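# Pull the tote out from under the desk

## Task

Bring the tote out from beneath the desk so that it ends upright and entirely clear of the desk: neither under it nor resting on it. The utility cart must also be upright at the end, or the task fails. The robot must not tip over or finish leaning, which also fails it. The result counts only if the tote stays in place without the robot holding it.

## Robot and tools

Robot: a simulated Hello Robot Stretch 3 with a single arm. It has a two-wheel differential base (0.33 m long, 0.34 m wide), a lift that slides along a vertical mast, and a telescoping arm that reaches out to the robot's RIGHT, ending in a wrist (yaw, pitch, roll) and a two-finger gripper. The base cannot drive sideways, so you move the gripper forward or back by driving. A turn on the spot pivots about the point midway between the drive wheels, 0.05 m behind the front edge. With the arm retracted and the wrist folded, the wrist reaches up to 0.06 m past the right side and a spin sweeps a 0.28 m radius circle. An unfolded, level gripper reaches beyond that circle. Loose objects may sometimes be nudged by an outside disturbance.

Frames: the base frame has its origin on the floor between the drive wheels, with x forward, y left and z up. The odometry frame is the base frame as it was at the scene's start. hand_pose is reported in the base frame at the point where closed fingertips meet. With all wrist joints at zero, the hand frame's x points up, its y points back along the arm toward the mast, and its z points to the robot's rear. The fingertip pads are round and 0.04 m across.

execute_actions: the argument actions is a list holding one action, or none to just read the state and images. An action may contain base, joints, or both, plus an optional contact_limits. Its motions start together. base takes exactly one key. translate_m is a relative drive distance in metres from the current position, -1 to 1, positive forward. rotate_rad is a relative turn in radians, -3.2 to 3.2, positive to the left (counter-clockwise from above). Base offsets are measured from the position reported in the latest state. joints is a single dictionary of absolute targets, keyed by joint name. lift_m: 0 to 1.1 m, arm height. arm_m: 0 to 0.52 m, extension. wrist_yaw_rad: -1.345 to 4.42; 0 points along the arm, positive swings toward the front, 3.0 folds over the base. wrist_pitch_rad: -1.57 to 0.451; 0 is level, negative tips the fingers down. wrist_roll_rad: -2.911 to 2.911; 0 means fingers side by side. gripper_m: -0.089 to 0.179, larger is wider; the real fingertip gap is 0.007 m less near closed and 0.025 m less wide open, and 0 below 0.007. head_pan_rad: -3.953 to 1.73; 0 is forward, positive is left, -1.57 looks along the arm. head_tilt_rad: -1.53 to 0.419; negative looks down. A joint counts as done within ±0.004 (lift, arm, gripper), ±0.02 (yaw, roll, head) or ±0.05 (pitch). contact_limits accepts only arm_m, a motor_effort percentage from 1 to 100; the arm stops when its effort reaches that value (negative when retracting). The limit also caps the arm's holding force until the next action. Very low values stop it immediately. cameras selects the images returned: head_camera, nav_camera, wrist_camera or all; omit it or pass null for all, or [] for none. Unknown keys or out-of-range values reject the call and nothing moves. No action runs longer than 15 s. A joint or the base you leave out may still be driving toward an earlier target.

wait: seconds, 0 to 10; nothing new is commanded and the current state and images are returned. zoom_image: camera plus region [x0, y0, x1, y1] in pixels of that camera's most recent full image, origin top-left, at most 504 by 504. finished_scene: scene, the number of the current scene; it is final and reports success.

Result lines: base_status and joint_status report how each motion ended. done for the base means the wheels turned as commanded, even if they slipped. off_target means it stopped short and may still be pushing. After contact_stop, time_out or torque_fault the old target is dropped. The arm and lift halt and go slack when they press firmly on something; a slack lift can sink under load or keep pressing. on_its_own describes uncommanded joints; its held at value is the target, not the position. base_odometry counts wheel turns; turned_by_wheels and turned_by_imu give the turn since the last result; base_tilt in degrees (forward and right positive, with a fixed error up to about 4). motor_effort is percent of maximum, positive toward larger joint values, with the peak in brackets; readings are noisy and biased. Positive wheel effort pushes forward. lidar_m lists 12 distances in 30 degree sectors, the first straight ahead and going counter-clockwise (4th left, 7th behind, 10th right), measured in a plane 0.17 m above the floor, range 0.15 to 12 m, '-' for nothing seen. It misses glass, low objects and thin legs, and the robot's own parts can hide sectors 5, 6, 9 and 10. wrist_depth_mm (45 to 1000) and head_depth_mm (280 to 4000, sideways image) give 7x7 grids of median depths in mm, starting top-left.

Cameras: head_camera and nav_camera move with the head; wrist_camera rides on the gripper. The calibration (K, distortion, T_world_to_cam mapping the base frame into each camera) is approximate, and the wrist camera's pose is especially uncertain.

Speed: the base is fast only when stowed, meaning lift_m below 0.30, arm_m below 0.03 and wrist_yaw_rad above 2.54. Otherwise it is limited to 0.10 m/s and 0.63 rad/s.

Gripper: to grasp, command a width below the object's; to let go, command at least 0.02 more than where contact happened. Neither the reading nor done proves a grasp.

Cautions: fold or unfold the wrist only with lift_m between 0.32 and 0.95, wrist_pitch_rad -0.4 and roll near 0. Once folded, the lift may go down to 0.25. With yaw below -0.4, keep pitch at -0.5 or lower. Pushing with the arm on something rigid while the gripper is above about 0.45 m can tip the robot, more so with raised contact limits or a repeated push. Driving while holding or pushing something fixed, or snagging furniture (especially when reversing), can also tip it. If base_tilt shows a lean, reverse the last motion in small steps, pull the gripper free, and lower lift_m to about 0.2. Wrist servos shut off for 10 s after sustained strain. Avoid drops, slams, hard hits and heavy pushing. The robot keeps its last command while you are thinking.

Each tool is called after "Emit:" as name(argument=value, ...), one argument or row to a line, values as JSON.

## Session

I'll start by looking at the current state.

Emit:
execute_actions(
  actions=[],
)

Scene clock: 0.00 s.
base_odometry: x=+0.000 y=+0.000 heading=+0.000 (m, m, rad; odometry frame)
turned_by_wheels: +0.000 (rad since the last result)
turned_by_imu: +0.000 (rad since the last result)
base_tilt: forward=+1.4 right=+0.8 (deg)
lidar_m: 2.19 2.38 2.13 1.83 1.97 1.59 1.40 1.21 1.89 1.87 2.05 1.92
head_depth_mm: 1996 2018 2021 2042 2024 1996 1929 / 2027 2030 2075 2069 2079 2098 2098 / 2049 2040 2080 2090 2123 2131 2126 / 2078 2091 2104 2115 2159 2164 2145 / 2095 2113 2146 2133 2129 2183 2145 / 2139 2133 2145 2183 2197 2194 2157 / 2120 2141 2168 2222 2223 2230 2145
base_status: not commanded
joint_positions: lift_m=+0.602 arm_m=+0.002 wrist_yaw_rad=+2.817 wrist_pitch_rad=-0.451 wrist_roll_rad=-0.002 gripper_m=+0.037 head_pan_rad=-0.009 head_tilt_rad=+0.008
joint_status: not commanded
motor_effort: left_wheel=+0 right_wheel=+0 lift_m=+26 arm_m=+0 wrist_yaw_rad=+1 wrist_pitch_rad=+5 wrist_roll_rad=-1 gripper_m=+1 head_pan_rad=+0 head_tilt_rad=+1 (%)
hand_pose: x=+0.0489 y=+0.0620 z=+0.6069 quat_wxyz=(+0.268, +0.705, +0.045, +0.656) (m; base frame)
wrist_depth_mm: - - - - - - - / - - - - - - - / - - - - - - - / - - - - - - - / - - - 938 930 893 871 / 876 844 864 798 765 785 763 / 766 741 735 706 695 682 680
pictures: head_camera (sideways: a quarter turn clockwise sets it upright), nav_camera (sideways: a quarter turn counterclockwise sets it upright), wrist_camera
Images, in order (width x height): head_camera 896x504, nav_camera 672x504, wrist_camera 644x364.

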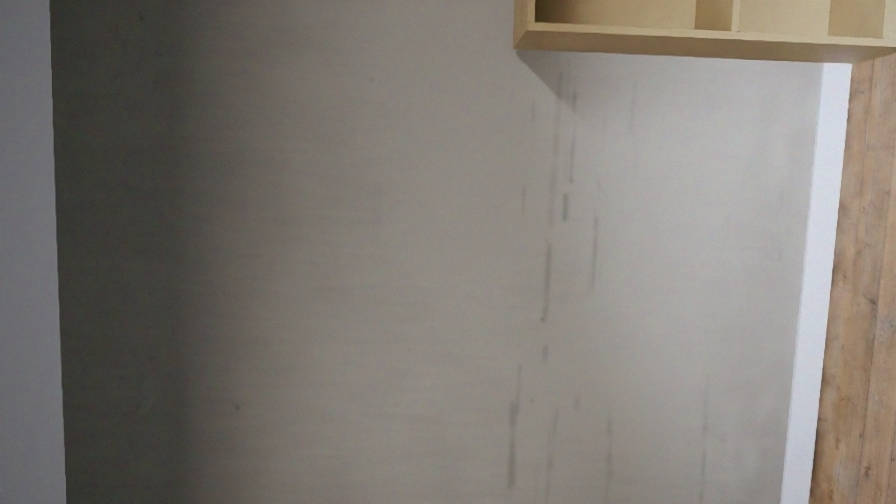

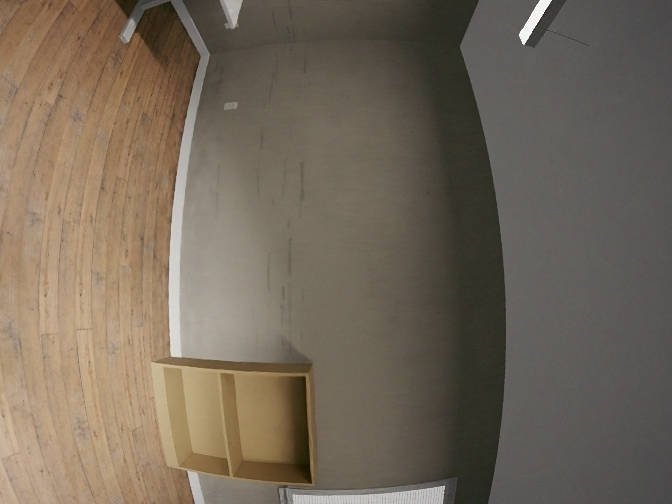

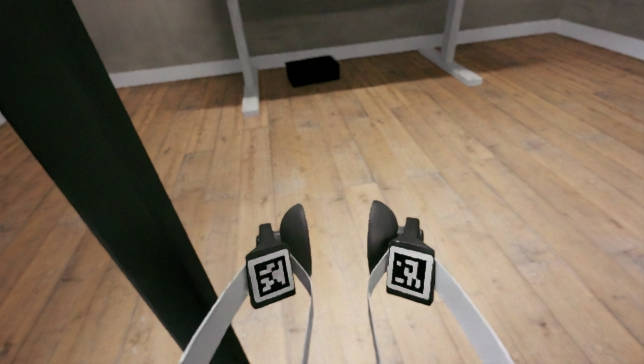

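Emit:
execute_actions(
  actions=[
    {"joints": {"head_pan_rad": 1.3, "head_tilt_rad": -0.5}},
  ],
  cameras=["head_camera", "nav_camera"],
)

Scene clock: 4.27 s.
base_odometry: x=+0.000 y=+0.000 heading=+0.000 (m, m, rad; odometry frame)
turned_by_wheels: +0.000 (rad since the last result)
turned_by_imu: -0.001 (rad since the last result)
base_tilt: forward=+1.3 right=+0.9 (deg)
lidar_m: 2.19 2.38 2.13 1.84 1.96 1.59 1.40 1.21 1.89 1.87 2.05 1.93
head_depth_mm: 2001 2203 2030 2344 1914 1548 1302 / 1979 2169 1878 2503 1917 1552 1304 / 1965 2134 1850 2469 1908 1539 1292 / 1935 2108 1817 2352 1878 1531 1288 / 1925 2091 1814 2396 1873 1528 1289 / 1905 2061 1778 2312 1863 1535 1280 / 1856 2037 2168 2345 1870 1514 1280
base_status: not commanded
joint_positions: lift_m=+0.602 arm_m=+0.002 wrist_yaw_rad=+2.817 wrist_pitch_rad=-0.451 wrist_roll_rad=-0.002 gripper_m=+0.037 head_pan_rad=+1.293 head_tilt_rad=-0.493
joint_status: all done
motor_effort: left_wheel=-1(0) right_wheel=+1(1) lift_m=+26(26) arm_m=+0(1) wrist_yaw_rad=+1(1) wrist_pitch_rad=+5(5) wrist_roll_rad=-1(1) gripper_m=-1(1) head_pan_rad=+3(33) head_tilt_rad=-3(28) (%)
hand_pose: x=+0.0489 y=+0.0620 z=+0.6069 quat_wxyz=(+0.268, +0.705, +0.045, +0.656) (m; base frame)
wrist_depth_mm: - - - - - - - / - - - - - - - / - - - - - - - / - - - - - - - / - - - 940 942 896 875 / 869 844 863 807 756 777 747 / 748 727 718 712 697 678 669
pictures: head_camera (sideways: a quarter turn clockwise sets it upright), nav_camera (sideways: a quarter turn counterclockwise sets it upright)
camera_calibration (this result's frames):
head_camera: T_world_to_cam=[[-0.106391, -0.488101, -0.866278, 1.15171], [-0.962406, 0.269522, -0.0336641, 0.0519416], [0.249912, 0.83013, -0.498426, 0.60649], [0, 0, 0, 1]] pos_world=[0.0209514, 0.0446868, 1.30174]
nav_camera: T_world_to_cam=[[0.163727, 0.460799, 0.872272, -1.09618], [0.957094, -0.288494, -0.0272439, 0.0778683], [0.239091, 0.839307, -0.488262, 0.587974], [0, 0, 0, 1]] pos_world=[-0.0356324, 0.0340939, 1.24538]
Images, in order (width x height): head_camera 896x504, nav_camera 672x504.

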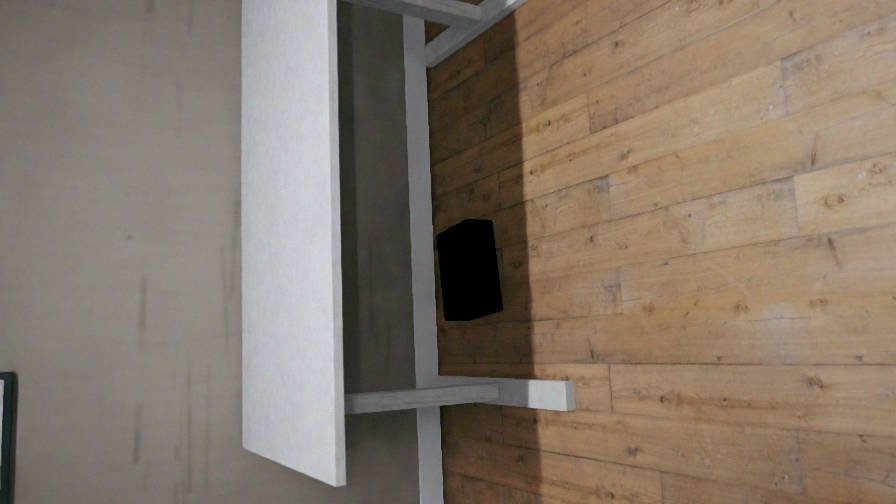

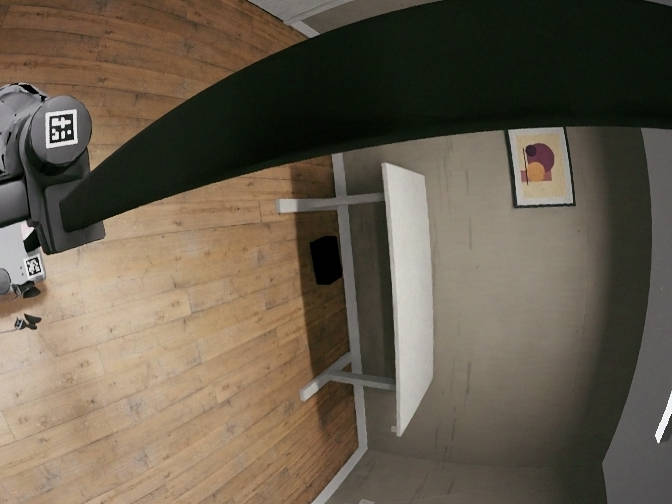

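Emit:
zoom_image(
  camera="head_camera",
  region=[400, 180, 600, 430],
)

Region (400, 180, 600, 430) of head_camera's 896x504 image, scaled by 2.016, with more detail than that image has; it fills the left 403 columns of this view, and the rest is white.

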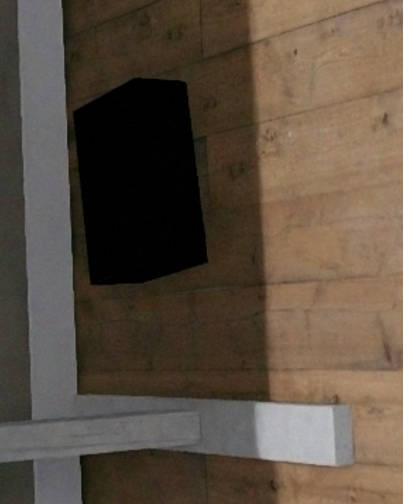

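Emit:
execute_actions(
  actions=[
    {"base": {"rotate_rad": 1.44}, "joints": {"lift_m": 0.28, "wrist_pitch_rad": -0.4, "wrist_yaw_rad": 3.0, "head_pan_rad": 1.5, "head_tilt_rad": -0.6}},
  ],
  cameras=["nav_camera"],
)

Scene clock: 65.70 s.
base_odometry: x=+0.000 y=+0.000 heading=+1.440 (m, m, rad; odometry frame)
turned_by_wheels: +1.440 (rad since the last result)
turned_by_imu: +1.469 (rad since the last result)
base_tilt: forward=+1.4 right=+0.9 (deg)
lidar_m: 1.84 2.17 1.63 1.57 1.43 1.93 1.87 1.96 2.21 1.92 2.27 2.13
head_depth_mm: 1348 1505 1679 1930 1728 1439 1236 / 1345 1506 1682 1909 1713 1431 1232 / 1341 1491 1669 1897 1698 1420 1226 / 1335 1499 1665 1896 1699 1442 1229 / 1337 1472 1652 1881 1696 1418 1220 / 1318 1474 1632 1865 1692 1418 1214 / 1312 1462 1644 1824 1673 1405 1243
base_status: done
joint_positions: lift_m=+0.281 arm_m=+0.002 wrist_yaw_rad=+2.997 wrist_pitch_rad=-0.422 wrist_roll_rad=-0.002 gripper_m=+0.037 head_pan_rad=+1.493 head_tilt_rad=-0.592
joint_status: all done
motor_effort: left_wheel=-2(8) right_wheel=+3(6) lift_m=+12(21) arm_m=-1(0) wrist_yaw_rad=+4(5) wrist_pitch_rad=+8(9) wrist_roll_rad=+0(1) gripper_m=+0(1) head_pan_rad=+2(14) head_tilt_rad=-4(13) (%)
hand_pose: x=+0.0110 y=+0.0750 z=+0.2924 quat_wxyz=(+0.198, +0.699, +0.098, +0.680) (m; base frame)
wrist_depth_mm: - - - - - - - / - - - - - - - / - 945 892 877 820 792 766 / 764 728 714 679 658 640 613 / 599 590 - 554 559 529 517 / 509 507 - - - 453 443 / 441 - - - 404 393 388
pictures: nav_camera (sideways: a quarter turn counterclockwise sets it upright)
camera_calibration (this result's frames):
nav_camera: T_world_to_cam=[[0.0753591, 0.56782, 0.819696, -1.02709], [0.995143, -0.0950398, -0.025653, 0.0755616], [0.0633374, 0.817648, -0.572224, 0.698287], [0, 0, 0, 1]] pos_world=[-0.0420219, 0.019429, 1.24341]
Images, in order (width x height): nav_camera 672x504.

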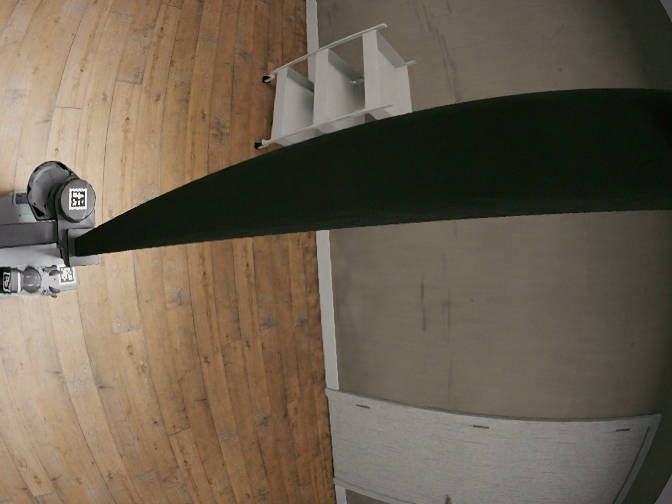

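Emit:
execute_actions(
  actions=[
    {"base": {"translate_m": 1.0}, "joints": {"head_pan_rad": -0.3, "head_tilt_rad": -0.9}},
  ],
  cameras=["head_camera", "nav_camera"],
)

Scene clock: 74.90 s.
base_odometry: x=+0.131 y=+0.991 heading=+1.440 (m, m, rad; odometry frame)
turned_by_wheels: +0.000 (rad since the last result)
turned_by_imu: +0.001 (rad since the last result)
base_tilt: forward=+1.3 right=+0.8 (deg)
lidar_m: 0.84 1.33 1.59 1.53 1.62 1.89 2.87 2.88 2.27 2.20 1.37 1.32
head_depth_mm: 1185 962 810 1576 1403 1250 1124 / 1190 958 810 1543 1382 1244 1130 / 1179 956 805 1511 1380 1243 1118 / 1144 947 800 1482 1380 1232 1120 / 1123 947 798 1468 1380 1241 1117 / 1109 938 794 1370 1353 1225 1109 / 1081 935 789 726 1367 1224 1111
base_status: done
joint_positions: lift_m=+0.281 arm_m=+0.002 wrist_yaw_rad=+2.998 wrist_pitch_rad=-0.421 wrist_roll_rad=-0.002 gripper_m=+0.037 head_pan_rad=-0.293 head_tilt_rad=-0.890
joint_status: all done
motor_effort: left_wheel=-3(8) right_wheel=+3(8) lift_m=+13(12) arm_m=-1(1) wrist_yaw_rad=+2(4) wrist_pitch_rad=+8(7) wrist_roll_rad=-1(1) gripper_m=+0(0) head_pan_rad=-2(32) head_tilt_rad=-5(24) (%)
hand_pose: x=+0.0108 y=+0.0751 z=+0.2925 quat_wxyz=(+0.197, +0.699, +0.098, +0.680) (m; base frame)
wrist_depth_mm: - - - - - - - / - - - - - - - / - 949 906 858 841 804 760 / 755 727 714 675 660 638 618 / 611 591 - 554 552 537 515 / 507 506 - - - 454 443 / 448 - - - 401 395 391
pictures: head_camera (sideways: a quarter turn clockwise sets it upright), nav_camera (sideways: a quarter turn counterclockwise sets it upright)
camera_calibration (this result's frames):
head_camera: T_world_to_cam=[[-0.769539, 0.199224, -0.606728, 0.817466], [0.271985, 0.96186, -0.0291349, 0.0384989], [0.577783, -0.187441, -0.794375, 0.989445], [0, 0, 0, 1]] pos_world=[0.0469159, -0.0144268, 1.28309]
nav_camera: T_world_to_cam=[[0.744367, -0.257044, 0.616316, -0.766111], [-0.311919, -0.94991, -0.0194494, 0.0754496], [0.590444, -0.177763, -0.787259, 0.974759], [0, 0, 0, 1]] pos_world=[0.0182617, 0.0480217, 1.24102]
Images, in order (width x height): head_camera 896x504, nav_camera 672x504.

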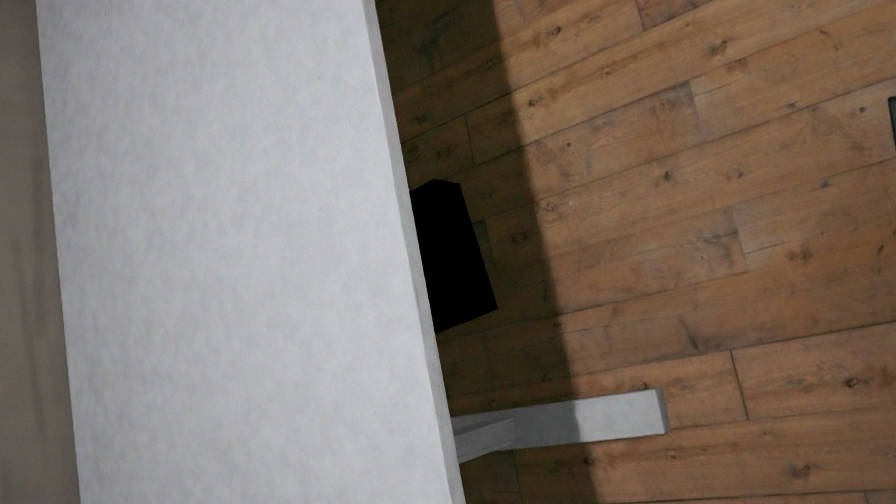

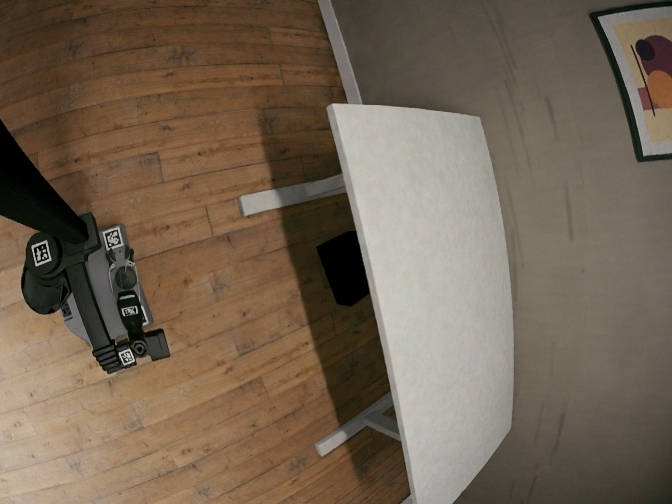

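Emit:
execute_actions(
  actions=[
    {"base": {"translate_m": 0.27}, "joints": {"lift_m": 0.295, "head_pan_rad": -1.2, "head_tilt_rad": -1.1}},
  ],
  cameras=[],
)

Emit:
execute_actions(
  actions=[
    {"base": {"rotate_rad": 1.08}, "joints": {"head_pan_rad": -1.5, "head_tilt_rad": -1.1}},
  ],
  cameras=["head_camera", "nav_camera"],
)

Scene clock: 132.77 s.
base_odometry: x=+0.166 y=+1.259 heading=+1.440 (m, m, rad; odometry frame)
turned_by_wheels: +0.000 (rad since the last result)
turned_by_imu: -0.001 (rad since the last result)
base_tilt: forward=+1.4 right=+0.9 (deg)
lidar_m: 0.57 1.05 1.45 1.53 1.62 2.11 3.14 3.04 2.29 2.21 1.23 1.04
head_depth_mm: 1880 1710 1535 1407 1284 1195 1106 / 1835 1689 1526 1396 1287 1206 1106 / 836 1641 1520 1390 1287 - - / 817 750 1515 1385 1284 - - / 812 733 679 1390 1273 1182 1105 / 812 727 662 621 1272 1184 1100 / 812 728 658 603 573 1177 1087
base_status: done
joint_positions: lift_m=+0.294 arm_m=+0.002 wrist_yaw_rad=+2.998 wrist_pitch_rad=-0.421 wrist_roll_rad=-0.002 gripper_m=+0.037 head_pan_rad=-1.194 head_tilt_rad=-1.086
joint_status: all done
motor_effort: left_wheel=-3(8) right_wheel=+2(8) lift_m=+34(33) arm_m=-1(1) wrist_yaw_rad=+3(3) wrist_pitch_rad=+8(8) wrist_roll_rad=-1(1) gripper_m=-1(0) head_pan_rad=-2(31) head_tilt_rad=-6(22) (%)
hand_pose: x=+0.0108 y=+0.0752 z=+0.3064 quat_wxyz=(+0.197, +0.699, +0.098, +0.680) (m; base frame)
wrist_depth_mm: - - - - - - - / - - - - - - - / - - 924 892 861 819 789 / 782 755 746 705 677 657 638 / 631 611 - 583 579 548 536 / 528 518 - - 455 471 455 / 453 - - - 419 395 369
pictures: none
No camera images: the call's "cameras" was empty. Leave "cameras" out to get every camera's image.

Scene clock: 134.87 s.
base_odometry: x=+0.166 y=+1.259 heading=+2.520 (m, m, rad; odometry frame)
turned_by_wheels: +1.080 (rad since the last result)
turned_by_imu: +1.099 (rad since the last result)
base_tilt: forward=+1.3 right=+1.0 (deg)
lidar_m: 1.52 1.53 1.64 2.11 3.17 2.92 2.26 2.20 1.23 1.03 0.57 1.06
head_depth_mm: 828 740 670 1352 1290 1199 1124 / 827 737 669 633 1285 1206 - / 823 734 667 618 1280 - - / 819 736 664 607 1281 - - / 817 730 665 605 1257 1188 1105 / 814 731 661 603 1210 1174 1102 / 810 728 659 604 576 1178 1099
base_status: done
joint_positions: lift_m=+0.294 arm_m=+0.002 wrist_yaw_rad=+2.998 wrist_pitch_rad=-0.421 wrist_roll_rad=-0.002 gripper_m=+0.037 head_pan_rad=-1.493 head_tilt_rad=-1.087
joint_status: all done
motor_effort: left_wheel=-3(11) right_wheel=+3(9) lift_m=+34(34) arm_m=-1(1) wrist_yaw_rad=+3(3) wrist_pitch_rad=+8(8) wrist_roll_rad=-1(1) gripper_m=+0(0) head_pan_rad=-2(18) head_tilt_rad=-6(6) (%)
hand_pose: x=+0.0108 y=+0.0751 z=+0.3064 quat_wxyz=(+0.197, +0.699, +0.098, +0.680) (m; base frame)
wrist_depth_mm: - - - - - - - / - - - - - - - / - - 926 891 865 824 795 / 793 745 736 702 683 652 645 / 629 610 - 581 570 552 534 / 527 520 - - 457 468 458 / 453 - - - 418 407 405
pictures: head_camera (sideways: a quarter turn clockwise sets it upright), nav_camera (sideways: a quarter turn counterclockwise sets it upright)
camera_calibration (this result's frames):
head_camera: T_world_to_cam=[[-0.101163, 0.892541, -0.439474, 0.595508], [0.994634, 0.100362, -0.0251283, 0.0288676], [0.0216785, -0.439658, -0.897904, 1.1274], [0, 0, 0, 1]] pos_world=[0.00709049, -0.038741, 1.27473]
nav_camera: T_world_to_cam=[[0.0383083, -0.892043, 0.450323, -0.545563], [-0.998639, -0.0501325, -0.0143545, 0.0730013], [0.0353807, -0.449161, -0.89275, 1.11527], [0, 0, 0, 1]] pos_world=[0.0543426, 0.0179282, 1.24238]
Images, in order (width x height): head_camera 896x504, nav_camera 672x504.

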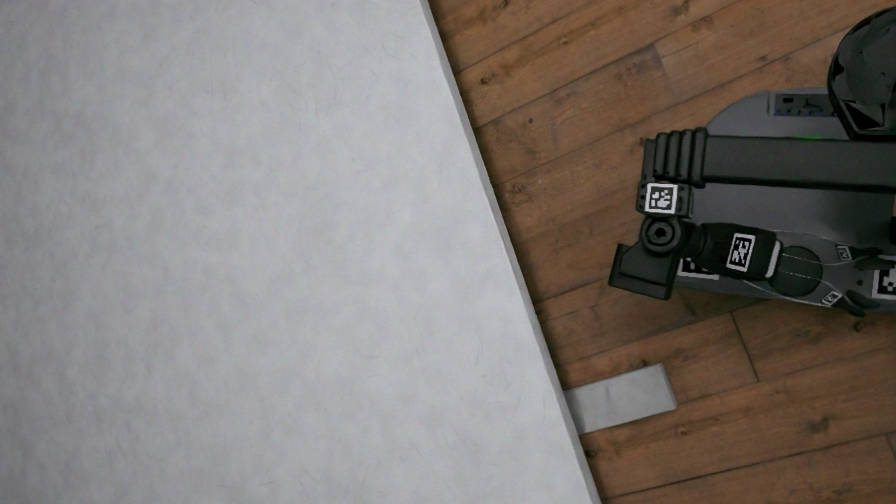

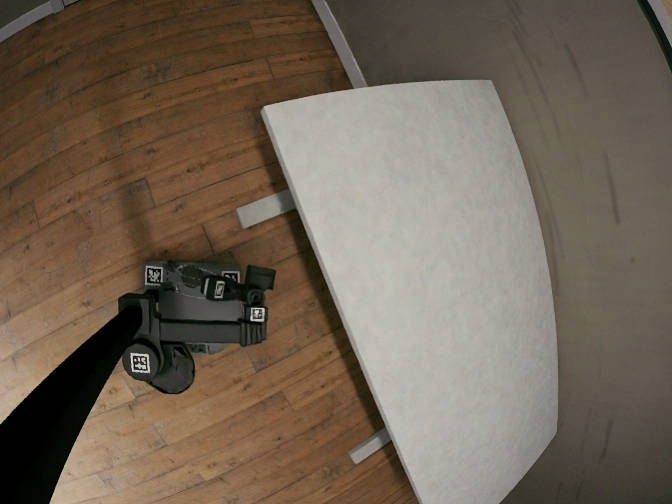

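Emit:
execute_actions(
  actions=[
    {"joints": {"lift_m": 0.34, "arm_m": 0.18, "wrist_yaw_rad": 2.14}},
  ],
  cameras=[],
)

Emit:
execute_actions(
  actions=[
    {"joints": {"arm_m": 0.36, "wrist_pitch_rad": -1.5, "gripper_m": 0.09}},
  ],
  cameras=["wrist_camera", "nav_camera"],
)

Scene clock: 146.53 s.
base_odometry: x=+0.166 y=+1.259 heading=+2.520 (m, m, rad; odometry frame)
turned_by_wheels: +0.000 (rad since the last result)
turned_by_imu: -0.002 (rad since the last result)
base_tilt: forward=+1.4 right=+0.9 (deg)
lidar_m: 1.52 1.54 1.64 2.12 3.17 2.91 2.25 2.20 1.23 1.03 0.57 1.06
head_depth_mm: 828 742 671 1343 1287 1196 1129 / 827 740 668 626 1289 1198 - / 821 737 665 617 1279 - - / 816 734 664 608 1248 1221 - / 815 730 662 607 1253 1184 1110 / 811 727 660 603 1194 1182 1094 / 808 727 661 602 576 1179 1094
base_status: not commanded
joint_positions: lift_m=+0.339 arm_m=+0.180 wrist_yaw_rad=+2.142 wrist_pitch_rad=-0.421 wrist_roll_rad=-0.002 gripper_m=+0.037 head_pan_rad=-1.493 head_tilt_rad=-1.087
joint_status: all done
motor_effort: left_wheel=-2(3) right_wheel=+3(3) lift_m=+34(38) arm_m=+4(5) wrist_yaw_rad=-3(8) wrist_pitch_rad=+8(8) wrist_roll_rad=-1(0) gripper_m=+1(0) head_pan_rad=-3(2) head_tilt_rad=-6(6) (%)
hand_pose: x=+0.1671 y=-0.2036 z=+0.3515 quat_wxyz=(+0.462, +0.677, -0.201, +0.537) (m; base frame)
wrist_depth_mm: - - - - - - - / - - - - - - - / - - - - 924 915 856 / 857 837 805 781 755 722 704 / 702 675 666 639 644 604 588 / 583 570 559 536 504 512 506 / - 492 482 468 459 447 442
pictures: none
No camera images: the call's "cameras" was empty. Leave "cameras" out to get every camera's image.

Scene clock: 149.10 s.
base_odometry: x=+0.166 y=+1.259 heading=+2.520 (m, m, rad; odometry frame)
turned_by_wheels: +0.000 (rad since the last result)
turned_by_imu: -0.001 (rad since the last result)
base_tilt: forward=+1.3 right=+1.0 (deg)
lidar_m: 1.51 1.53 1.64 2.11 3.18 2.92 2.26 2.21 1.23 1.03 0.57 1.06
head_depth_mm: 827 741 669 1342 1288 1195 1129 / 825 738 668 626 1290 1201 - / 819 736 667 618 1282 - - / 820 735 664 606 1278 1225 - / 811 728 662 605 1247 1187 1104 / 812 727 662 605 1209 1178 1096 / 809 724 659 604 574 1173 1096
base_status: not commanded
joint_positions: lift_m=+0.339 arm_m=+0.360 wrist_yaw_rad=+2.142 wrist_pitch_rad=-1.494 wrist_roll_rad=-0.002 gripper_m=+0.090 head_pan_rad=-1.493 head_tilt_rad=-1.087
joint_status: all done
motor_effort: left_wheel=-3(3) right_wheel=+3(3) lift_m=+34(34) arm_m=+4(5) wrist_yaw_rad=-2(3) wrist_pitch_rad=-2(7) wrist_roll_rad=-1(1) gripper_m=+0(89) head_pan_rad=-3(2) head_tilt_rad=-6(6) (%)
hand_pose: x=-0.0250 y=-0.5073 z=+0.2208 quat_wxyz=(+0.671, +0.685, +0.174, +0.226) (m; base frame)
wrist_depth_mm: - 363 358 355 349 346 342 / 378 372 369 364 356 335 345 / 386 382 374 370 365 353 352 / 395 392 382 378 373 362 360 / 403 402 389 386 385 371 368 / 418 409 402 395 391 380 377 / 428 419 413 406 403 337 366
pictures: nav_camera (sideways: a quarter turn counterclockwise sets it upright), wrist_camera
camera_calibration (this result's frames):
nav_camera: T_world_to_cam=[[0.0383081, -0.892043, 0.450323, -0.545563], [-0.998639, -0.0501323, -0.0143545, 0.0730013], [0.0353806, -0.449161, -0.89275, 1.11527], [0, 0, 0, 1]] pos_world=[0.0543427, 0.0179281, 1.24238]
wrist_camera: T_world_to_cam=[[0.50319, -0.861647, -0.0660641, -0.396963], [-0.84912, -0.507184, 0.147512, -0.283137], [-0.16061, -0.0181303, -0.986851, 0.365627], [0, 0, 0, 1]] pos_world=[0.0180541, -0.479015, 0.376361]
Images, in order (width x height): nav_camera 672x504, wrist_camera 644x364.

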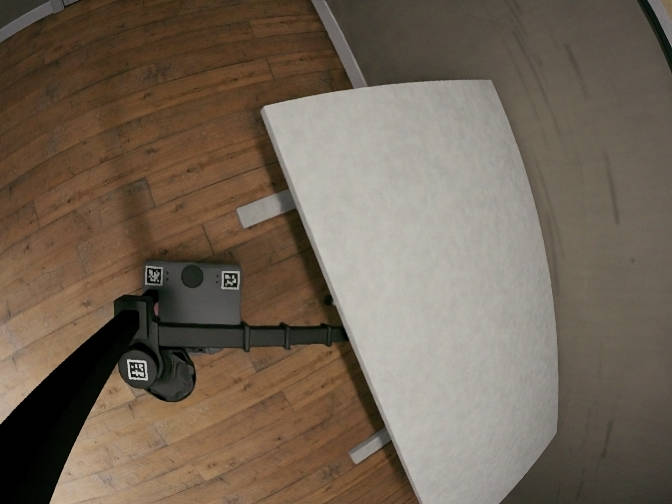

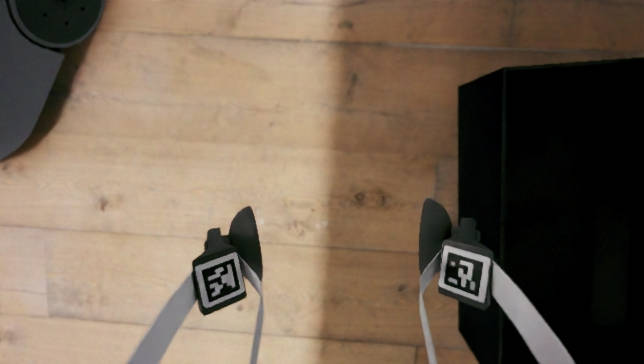

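Emit:
execute_actions(
  actions=[
    {"base": {"translate_m": 0.035}, "joints": {"arm_m": 0.50, "lift_m": 0.28, "wrist_yaw_rad": 2.16}},
  ],
  cameras=["wrist_camera"],
)

Scene clock: 163.87 s.
base_odometry: x=+0.138 y=+1.280 heading=+2.519 (m, m, rad; odometry frame)
turned_by_wheels: +0.000 (rad since the last result)
turned_by_imu: -0.002 (rad since the last result)
base_tilt: forward=+1.4 right=+0.9 (deg)
lidar_m: 1.48 1.50 1.61 2.11 3.18 2.96 2.30 2.23 1.25 1.01 0.55 1.05
head_depth_mm: 826 739 671 635 1288 1190 1116 / 822 737 670 622 1285 1208 - / 820 735 667 609 1282 - - / 815 732 664 606 1259 1218 - / 813 730 662 605 1233 1179 1100 / 813 727 660 603 576 1184 1100 / 809 729 659 603 568 1180 1096
base_status: done
joint_positions: lift_m=+0.281 arm_m=+0.500 wrist_yaw_rad=+2.157 wrist_pitch_rad=-1.495 wrist_roll_rad=-0.002 gripper_m=+0.090 head_pan_rad=-1.493 head_tilt_rad=-1.087
joint_status: all done
motor_effort: left_wheel=-3(4) right_wheel=+2(7) lift_m=+12(29) arm_m=+3(4) wrist_yaw_rad=+3(2) wrist_pitch_rad=-2(2) wrist_roll_rad=-1(1) gripper_m=+0(0) head_pan_rad=-2(2) head_tilt_rad=-6(6) (%)
hand_pose: x=-0.0251 y=-0.6474 z=+0.1619 quat_wxyz=(+0.669, +0.684, +0.179, +0.231) (m; base frame)
wrist_depth_mm: 312 307 302 299 275 288 240 / 318 314 312 307 301 296 242 / 326 320 318 313 307 302 244 / 335 329 324 318 312 308 245 / 342 338 332 328 319 315 248 / 349 347 342 333 328 321 262 / 359 354 349 342 310 305 264
pictures: wrist_camera
camera_calibration (this result's frames):
wrist_camera: T_world_to_cam=[[0.516234, -0.853896, -0.0660526, -0.516214], [-0.841267, -0.52003, 0.147778, -0.353689], [-0.160536, -0.02072, -0.986812, 0.303326], [0, 0, 0, 1]] pos_world=[0.0176357, -0.618438, 0.317496]
Images, in order (width x height): wrist_camera 644x364.

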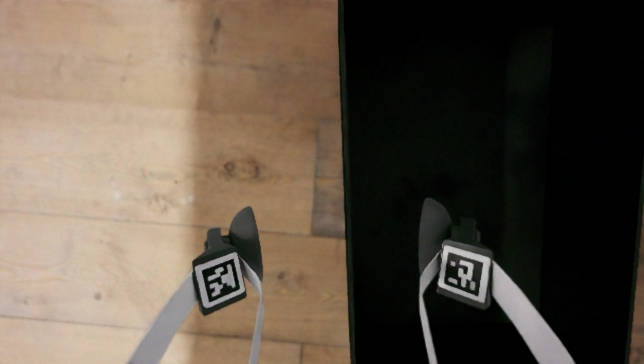

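Emit:
execute_actions(
  actions=[
    {"joints": {"arm_m": 0.505, "lift_m": 0.178, "gripper_m": 0.06}},
  ],
  cameras=["wrist_camera"],
)

Scene clock: 183.27 s.
base_odometry: x=+0.138 y=+1.280 heading=+2.519 (m, m, rad; odometry frame)
turned_by_wheels: +0.000 (rad since the last result)
turned_by_imu: -0.001 (rad since the last result)
base_tilt: forward=+1.4 right=+0.9 (deg)
lidar_m: 1.48 1.50 1.61 2.10 3.19 2.95 2.29 2.24 1.25 1.01 0.55 1.04
head_depth_mm: 823 739 670 637 1280 1193 1119 / 822 739 669 625 1282 1203 - / 821 735 668 609 1287 - - / 816 732 666 607 1263 1226 - / 818 731 664 607 1235 1191 1097 / 811 727 662 604 578 1181 1101 / 810 726 658 603 568 1175 1099
base_status: not commanded
joint_positions: lift_m=+0.179 arm_m=+0.505 wrist_yaw_rad=+2.157 wrist_pitch_rad=-1.495 wrist_roll_rad=-0.002 gripper_m=+0.060 head_pan_rad=-1.493 head_tilt_rad=-1.087
joint_status: all done
motor_effort: left_wheel=-3(2) right_wheel=+3(3) lift_m=+12(15) arm_m=+3(4) wrist_yaw_rad=+3(3) wrist_pitch_rad=-2(2) wrist_roll_rad=-1(1) gripper_m=+0(88) head_pan_rad=-2(2) head_tilt_rad=-6(6) (%)
hand_pose: x=-0.0251 y=-0.6524 z=+0.0600 quat_wxyz=(+0.669, +0.684, +0.179, +0.231) (m; base frame)
wrist_depth_mm: 213 210 207 204 200 197 194 / 218 215 212 209 204 202 199 / 223 221 217 214 208 205 203 / 229 225 222 219 213 210 207 / 234 230 227 222 218 215 212 / 240 236 233 229 224 220 216 / 246 243 237 234 228 224 222
pictures: wrist_camera
camera_calibration (this result's frames):
wrist_camera: T_world_to_cam=[[0.516235, -0.853896, -0.0660526, -0.527219], [-0.841267, -0.520031, 0.147778, -0.341216], [-0.160536, -0.0207202, -0.986812, 0.202576], [0, 0, 0, 1]] pos_world=[0.0176357, -0.623436, 0.215504]
Images, in order (width x height): wrist_camera 644x364.

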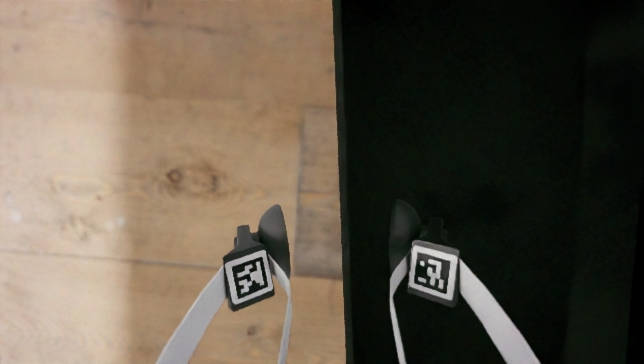

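Emit:
execute_actions(
  actions=[
    {"joints": {"gripper_m": -0.04}},
  ],
  cameras=["wrist_camera"],
)

Scene clock: 186.03 s.
base_odometry: x=+0.138 y=+1.280 heading=+2.519 (m, m, rad; odometry frame)
turned_by_wheels: +0.000 (rad since the last result)
turned_by_imu: -0.001 (rad since the last result)
base_tilt: forward=+1.3 right=+1.0 (deg)
lidar_m: 1.49 1.50 1.61 2.11 3.19 2.96 2.29 2.24 1.25 1.01 0.55 1.04
head_depth_mm: 829 740 672 635 1298 1199 1118 / 823 736 668 626 1282 1205 - / 821 736 665 609 1292 - - / 815 734 663 610 1270 1217 - / 815 731 663 607 1232 1180 1110 / 810 726 661 606 577 1181 1100 / 805 726 659 603 566 1179 1100
base_status: not commanded
joint_positions: lift_m=+0.179 arm_m=+0.505 wrist_yaw_rad=+2.157 wrist_pitch_rad=-1.495 wrist_roll_rad=-0.002 gripper_m=-0.039 head_pan_rad=-1.493 head_tilt_rad=-1.087
joint_status: all done
motor_effort: left_wheel=-3(3) right_wheel=+2(2) lift_m=+13(13) arm_m=+3(4) wrist_yaw_rad=+3(3) wrist_pitch_rad=-2(2) wrist_roll_rad=-1(1) gripper_m=-16(98) head_pan_rad=-2(2) head_tilt_rad=-6(6) (%)
hand_pose: x=-0.0251 y=-0.6525 z=+0.0599 quat_wxyz=(+0.669, +0.684, +0.179, +0.231) (m; base frame)
wrist_depth_mm: 212 210 208 203 198 196 193 / 218 216 212 208 203 200 198 / 223 219 217 213 207 206 202 / 228 226 222 218 211 209 206 / 233 230 228 223 216 214 211 / 239 236 232 229 220 219 216 / 246 241 239 234 227 224 220
pictures: wrist_camera
camera_calibration (this result's frames):
wrist_camera: T_world_to_cam=[[0.516231, -0.853899, -0.0660529, -0.527247], [-0.841269, -0.520027, 0.147778, -0.341219], [-0.160536, -0.0207192, -0.986812, 0.202517], [0, 0, 0, 1]] pos_world=[0.0176358, -0.623463, 0.215445]
Images, in order (width x height): wrist_camera 644x364.

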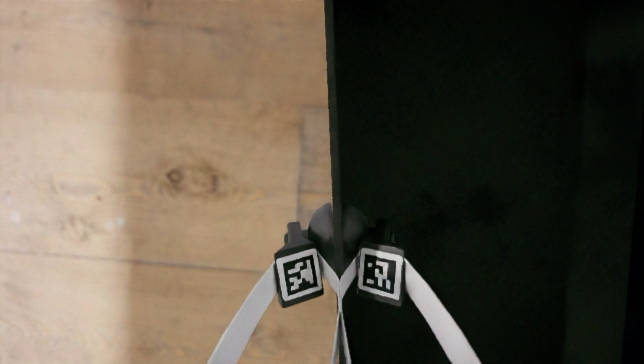

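Emit:
execute_actions(
  actions=[
    {"base": {"translate_m": -0.2}, "joints": {"arm_m": 0.2}},
  ],
)

Scene clock: 191.63 s.
base_odometry: x=+0.300 y=+1.163 heading=+2.519 (m, m, rad; odometry frame)
turned_by_wheels: +0.000 (rad since the last result)
turned_by_imu: -0.001 (rad since the last result)
base_tilt: forward=+1.3 right=+0.9 (deg)
lidar_m: 1.62 1.68 1.80 2.13 3.10 2.36 2.11 2.05 1.14 1.11 1.08 0.68
head_depth_mm: 827 740 678 1402 1291 1192 1121 / 824 736 668 1394 1281 1204 - / 818 733 667 1376 1270 - - / 818 736 662 1278 1248 1216 - / 815 731 663 629 1276 1184 1098 / 808 726 660 620 1271 1182 1101 / 812 725 658 603 1249 1182 1095
base_status: done
joint_positions: lift_m=+0.179 arm_m=+0.200 wrist_yaw_rad=+2.158 wrist_pitch_rad=-1.495 wrist_roll_rad=-0.002 gripper_m=-0.039 head_pan_rad=-1.493 head_tilt_rad=-1.087
joint_status: all done
motor_effort: left_wheel=-2(7) right_wheel=+2(2) lift_m=+14(13) arm_m=-5(6) wrist_yaw_rad=+2(4) wrist_pitch_rad=-1(2) wrist_roll_rad=-1(0) gripper_m=-16(16) head_pan_rad=-2(3) head_tilt_rad=-6(6) (%)
hand_pose: x=-0.0251 y=-0.3480 z=+0.0599 quat_wxyz=(+0.669, +0.683, +0.180, +0.231) (m; base frame)
wrist_depth_mm: - 210 208 205 199 196 195 / - 216 213 209 203 201 198 / 223 221 218 213 207 206 203 / 229 226 223 219 212 210 207 / 233 231 227 223 216 215 212 / 240 236 234 231 222 219 217 / 247 243 239 235 228 226 222
pictures: head_camera (sideways: a quarter turn clockwise sets it upright), nav_camera (sideways: a quarter turn counterclockwise sets it upright), wrist_camera
camera_calibration (this result's frames):
head_camera: T_world_to_cam=[[-0.101085, 0.892549, -0.439474, 0.595508], [0.994642, 0.100274, -0.0251283, 0.0288675], [0.0216397, -0.43966, -0.897904, 1.1274], [0, 0, 0, 1]] pos_world=[0.00708708, -0.0387411, 1.27473]
nav_camera: T_world_to_cam=[[0.0382297, -0.892047, 0.450323, -0.545562], [-0.998644, -0.0500445, -0.0143545, 0.0730013], [0.0353411, -0.449164, -0.89275, 1.11527], [0, 0, 0, 1]] pos_world=[0.0543442, 0.0179239, 1.24238]
wrist_camera: T_world_to_cam=[[0.516937, -0.853472, -0.0660413, -0.267057], [-0.840796, -0.520715, 0.148049, -0.18317], [-0.160744, -0.0210046, -0.986773, 0.208702], [0, 0, 0, 1]] pos_world=[0.0175904, -0.318921, 0.215423]
Images, in order (width x height): head_camera 896x504, nav_camera 672x504, wrist_camera 644x364.

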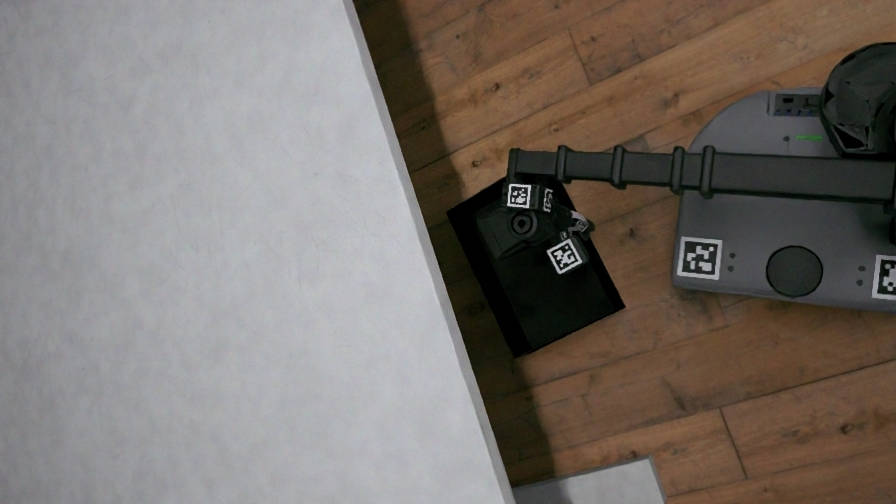

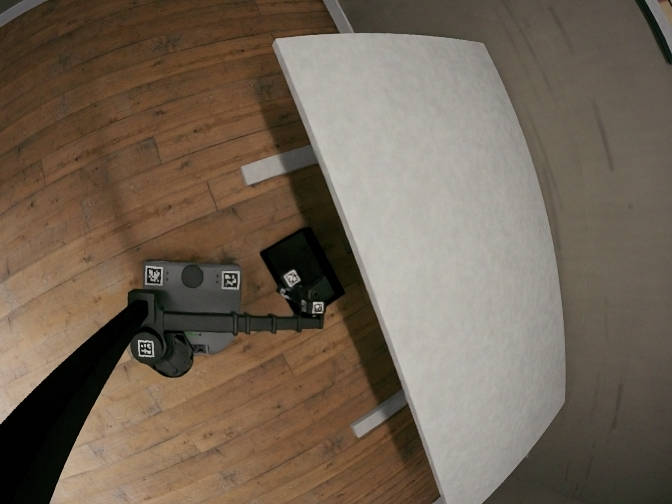

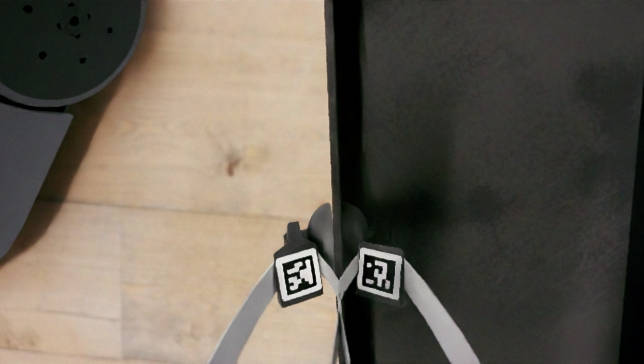

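Emit:
execute_actions(
  actions=[
    {"base": {"rotate_rad": -1.4}, "joints": {"head_pan_rad": -0.9}},
  ],
)

Scene clock: 197.43 s.
base_odometry: x=+0.300 y=+1.163 heading=+1.119 (m, m, rad; odometry frame)
turned_by_wheels: -1.400 (rad since the last result)
turned_by_imu: -1.431 (rad since the last result)
base_tilt: forward=+1.4 right=+0.8 (deg)
lidar_m: 1.08 0.68 1.22 1.69 1.68 1.92 2.32 3.07 2.36 2.06 2.06 1.14
head_depth_mm: 1868 1675 1525 1399 1298 1184 1109 / 1880 1670 1519 1384 1288 1209 1123 / 1859 1688 1516 1396 1261 1200 - / 863 1659 1512 1389 1279 1208 - / 814 775 1519 1391 1286 1175 1118 / 810 729 1458 1384 1283 1178 1099 / 809 727 658 1323 1264 1175 1094
base_status: done
joint_positions: lift_m=+0.179 arm_m=+0.200 wrist_yaw_rad=+2.159 wrist_pitch_rad=-1.495 wrist_roll_rad=-0.003 gripper_m=-0.039 head_pan_rad=-0.907 head_tilt_rad=-1.087
joint_status: all done
motor_effort: left_wheel=+2(7) right_wheel=-1(6) lift_m=+14(14) arm_m=-4(4) wrist_yaw_rad=+1(2) wrist_pitch_rad=-2(2) wrist_roll_rad=+0(0) gripper_m=-16(17) head_pan_rad=+2(28) head_tilt_rad=-6(6) (%)
hand_pose: x=-0.0251 y=-0.3480 z=+0.0599 quat_wxyz=(+0.669, +0.683, +0.180, +0.231) (m; base frame)
wrist_depth_mm: - 211 208 201 199 197 195 / - 215 213 209 203 201 198 / 223 220 217 214 208 205 202 / 229 227 223 219 212 210 208 / 234 232 227 223 216 215 212 / 239 237 234 228 220 219 217 / 246 243 240 235 229 224 221
pictures: head_camera (sideways: a quarter turn clockwise sets it upright), nav_camera (sideways: a quarter turn counterclockwise sets it upright), wrist_camera
camera_calibration (this result's frames):
head_camera: T_world_to_cam=[[-0.577977, 0.687608, -0.439474, 0.598417], [0.773104, 0.633781, -0.0251283, 0.0302189], [0.261252, -0.354283, -0.897904, 1.12594], [0, 0, 0, 1]] pos_world=[0.0283543, -0.0317268, 1.27473]
nav_camera: T_world_to_cam=[[0.525338, -0.721962, 0.450323, -0.548534], [-0.804225, -0.594151, -0.0143545, 0.0718154], [0.277923, -0.35462, -0.89275, 1.11379], [0, 0, 0, 1]] pos_world=[0.0363737, 0.0416206, 1.24238]
wrist_camera: T_world_to_cam=[[0.518532, -0.852508, -0.0659844, -0.266679], [-0.839824, -0.522277, 0.148062, -0.183685], [-0.160686, -0.0213596, -0.986774, 0.208573], [0, 0, 0, 1]] pos_world=[0.0175332, -0.318825, 0.215414]
Images, in order (width x height): head_camera 896x504, nav_camera 672x504, wrist_camera 644x364.

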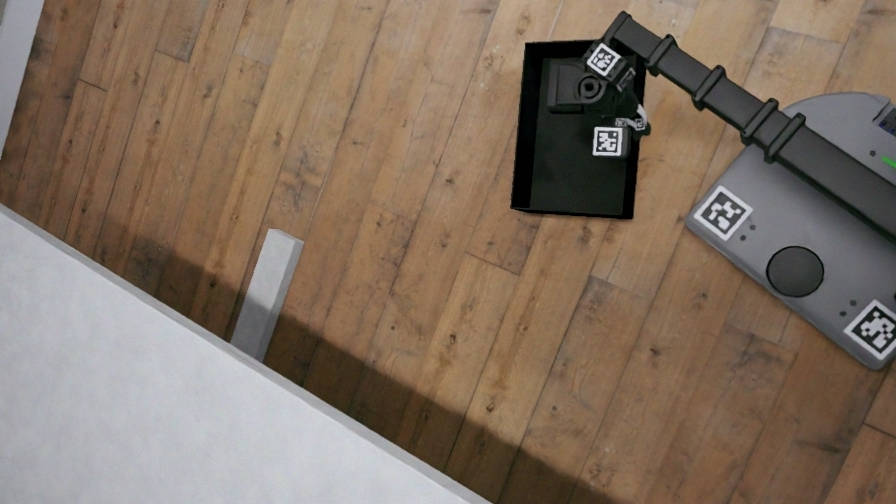

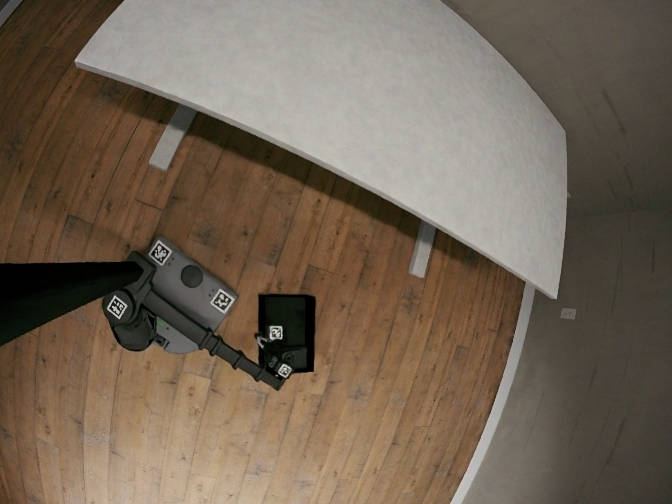

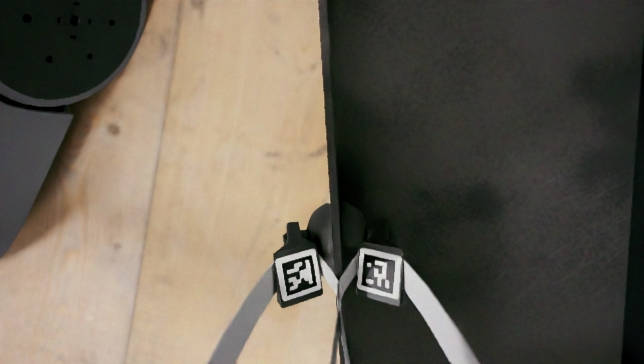

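Emit:
execute_actions(
  actions=[
    {"joints": {"gripper_m": 0.05}},
  ],
  cameras=[],
)

Emit:
execute_actions(
  actions=[
    {"joints": {"lift_m": 0.28}},
  ],
)

Scene clock: 209.60 s.
base_odometry: x=+0.300 y=+1.163 heading=+1.119 (m, m, rad; odometry frame)
turned_by_wheels: +0.000 (rad since the last result)
turned_by_imu: -0.001 (rad since the last result)
base_tilt: forward=+1.3 right=+0.9 (deg)
lidar_m: 1.08 0.68 1.22 1.69 1.69 1.92 2.32 3.07 2.36 2.05 2.06 1.14
head_depth_mm: 1888 1685 1535 1402 1286 1181 1114 / 1875 1670 1521 1397 1291 1199 1118 / 1877 1672 1525 1387 1263 1196 - / 862 1669 1512 1390 1275 1204 - / 810 775 1511 1391 1275 1180 1124 / 815 729 1439 1386 1278 1176 1096 / 810 727 660 1334 1272 1178 1103
base_status: not commanded
joint_positions: lift_m=+0.179 arm_m=+0.200 wrist_yaw_rad=+2.159 wrist_pitch_rad=-1.495 wrist_roll_rad=-0.003 gripper_m=+0.050 head_pan_rad=-0.907 head_tilt_rad=-1.087
joint_status: all done
motor_effort: left_wheel=+2(2) right_wheel=-1(2) lift_m=+14(14) arm_m=-4(4) wrist_yaw_rad=+1(1) wrist_pitch_rad=-2(2) wrist_roll_rad=+0(0) gripper_m=+0(92) head_pan_rad=+3(2) head_tilt_rad=-6(6) (%)
hand_pose: x=-0.0251 y=-0.3480 z=+0.0599 quat_wxyz=(+0.669, +0.683, +0.180, +0.231) (m; base frame)
wrist_depth_mm: - 210 208 203 200 197 196 / - 216 212 208 205 202 199 / 223 221 219 214 210 206 204 / 228 226 224 218 213 211 208 / 235 231 229 222 218 216 212 / 240 237 234 229 226 220 217 / 246 243 239 236 228 227 221
pictures: none
No camera images: the call's "cameras" was empty. Leave "cameras" out to get every camera's image.

Scene clock: 211.37 s.
base_odometry: x=+0.300 y=+1.163 heading=+1.119 (m, m, rad; odometry frame)
turned_by_wheels: +0.000 (rad since the last result)
turned_by_imu: +0.000 (rad since the last result)
base_tilt: forward=+1.4 right=+0.8 (deg)
lidar_m: 1.08 0.68 1.22 1.69 1.69 1.92 2.32 3.06 2.35 2.06 2.06 1.14
head_depth_mm: 1879 1687 1516 1396 1317 1173 1106 / 1874 1684 1518 1392 1263 1209 1117 / 1878 1668 1518 1394 1259 1199 - / 858 1669 1513 1387 1283 1206 - / 816 774 1514 1389 1263 1178 1121 / 813 727 1448 1380 1271 1174 1102 / 809 725 660 1327 1271 1174 1098
base_status: not commanded
joint_positions: lift_m=+0.279 arm_m=+0.200 wrist_yaw_rad=+2.159 wrist_pitch_rad=-1.495 wrist_roll_rad=-0.003 gripper_m=+0.050 head_pan_rad=-0.907 head_tilt_rad=-1.087
joint_status: all done
motor_effort: left_wheel=+2(2) right_wheel=-1(2) lift_m=+34(33) arm_m=-4(4) wrist_yaw_rad=+1(1) wrist_pitch_rad=-2(1) wrist_roll_rad=+0(0) gripper_m=+0(1) head_pan_rad=+3(3) head_tilt_rad=-6(6) (%)
hand_pose: x=-0.0251 y=-0.3480 z=+0.1608 quat_wxyz=(+0.669, +0.683, +0.180, +0.231) (m; base frame)
wrist_depth_mm: - - 302 299 287 288 229 / - - 309 304 297 295 231 / - 321 317 310 304 301 235 / - 326 324 317 312 308 248 / - 337 332 324 317 314 250 / 350 346 342 335 327 322 254 / 359 353 348 341 304 295 267
pictures: head_camera (sideways: a quarter turn clockwise sets it upright), nav_camera (sideways: a quarter turn counterclockwise sets it upright), wrist_camera
camera_calibration (this result's frames):
head_camera: T_world_to_cam=[[-0.577978, 0.687607, -0.439474, 0.598417], [0.773103, 0.633783, -0.0251283, 0.0302189], [0.261253, -0.354282, -0.897904, 1.12594], [0, 0, 0, 1]] pos_world=[0.0283544, -0.0317268, 1.27473]
nav_camera: T_world_to_cam=[[0.52534, -0.721961, 0.450323, -0.548534], [-0.804224, -0.594153, -0.0143545, 0.0718154], [0.277924, -0.35462, -0.89275, 1.11379], [0, 0, 0, 1]] pos_world=[0.0363736, 0.0416207, 1.24238]
wrist_camera: T_world_to_cam=[[0.518529, -0.85251, -0.0659846, -0.260017], [-0.839826, -0.522274, 0.148062, -0.198624], [-0.160686, -0.0213589, -0.986774, 0.308157], [0, 0, 0, 1]] pos_world=[0.0175333, -0.318822, 0.316333]
Images, in order (width x height): head_camera 896x504, nav_camera 672x504, wrist_camera 644x364.

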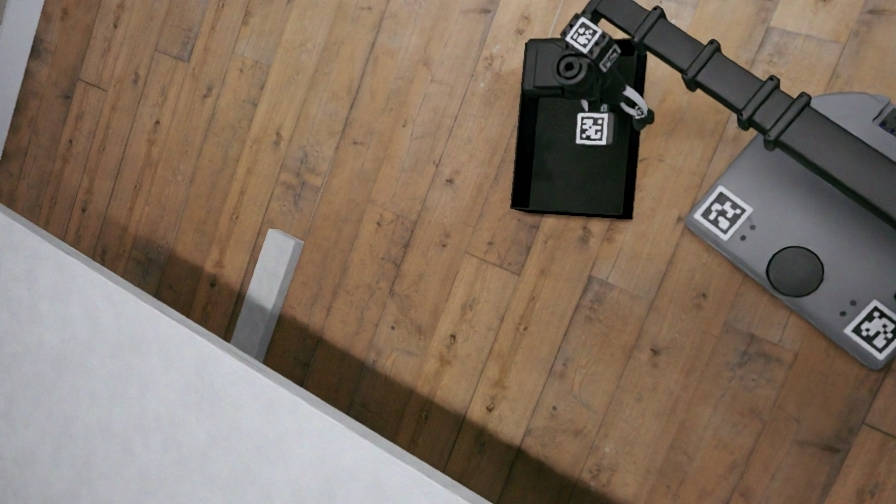

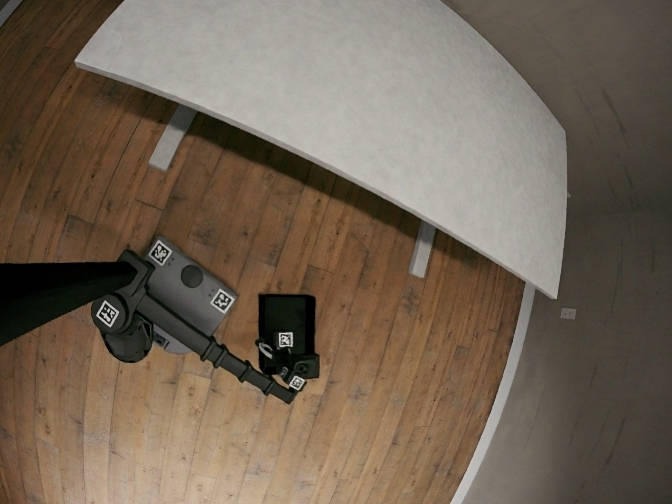

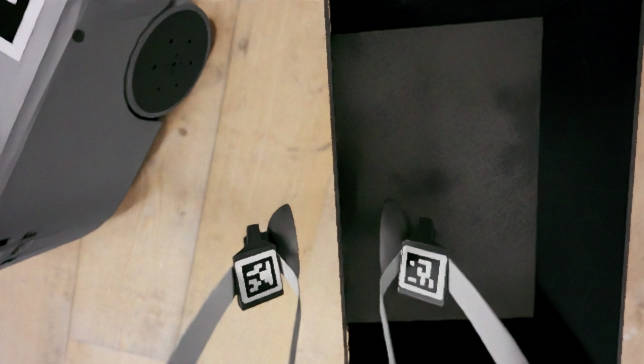

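The tote is upright, released and about 0.2 m clear of the desk edge, and I never touched the cart.

Emit:
finished_scene(
  scene=1,
)

The scene is finished: the task was done.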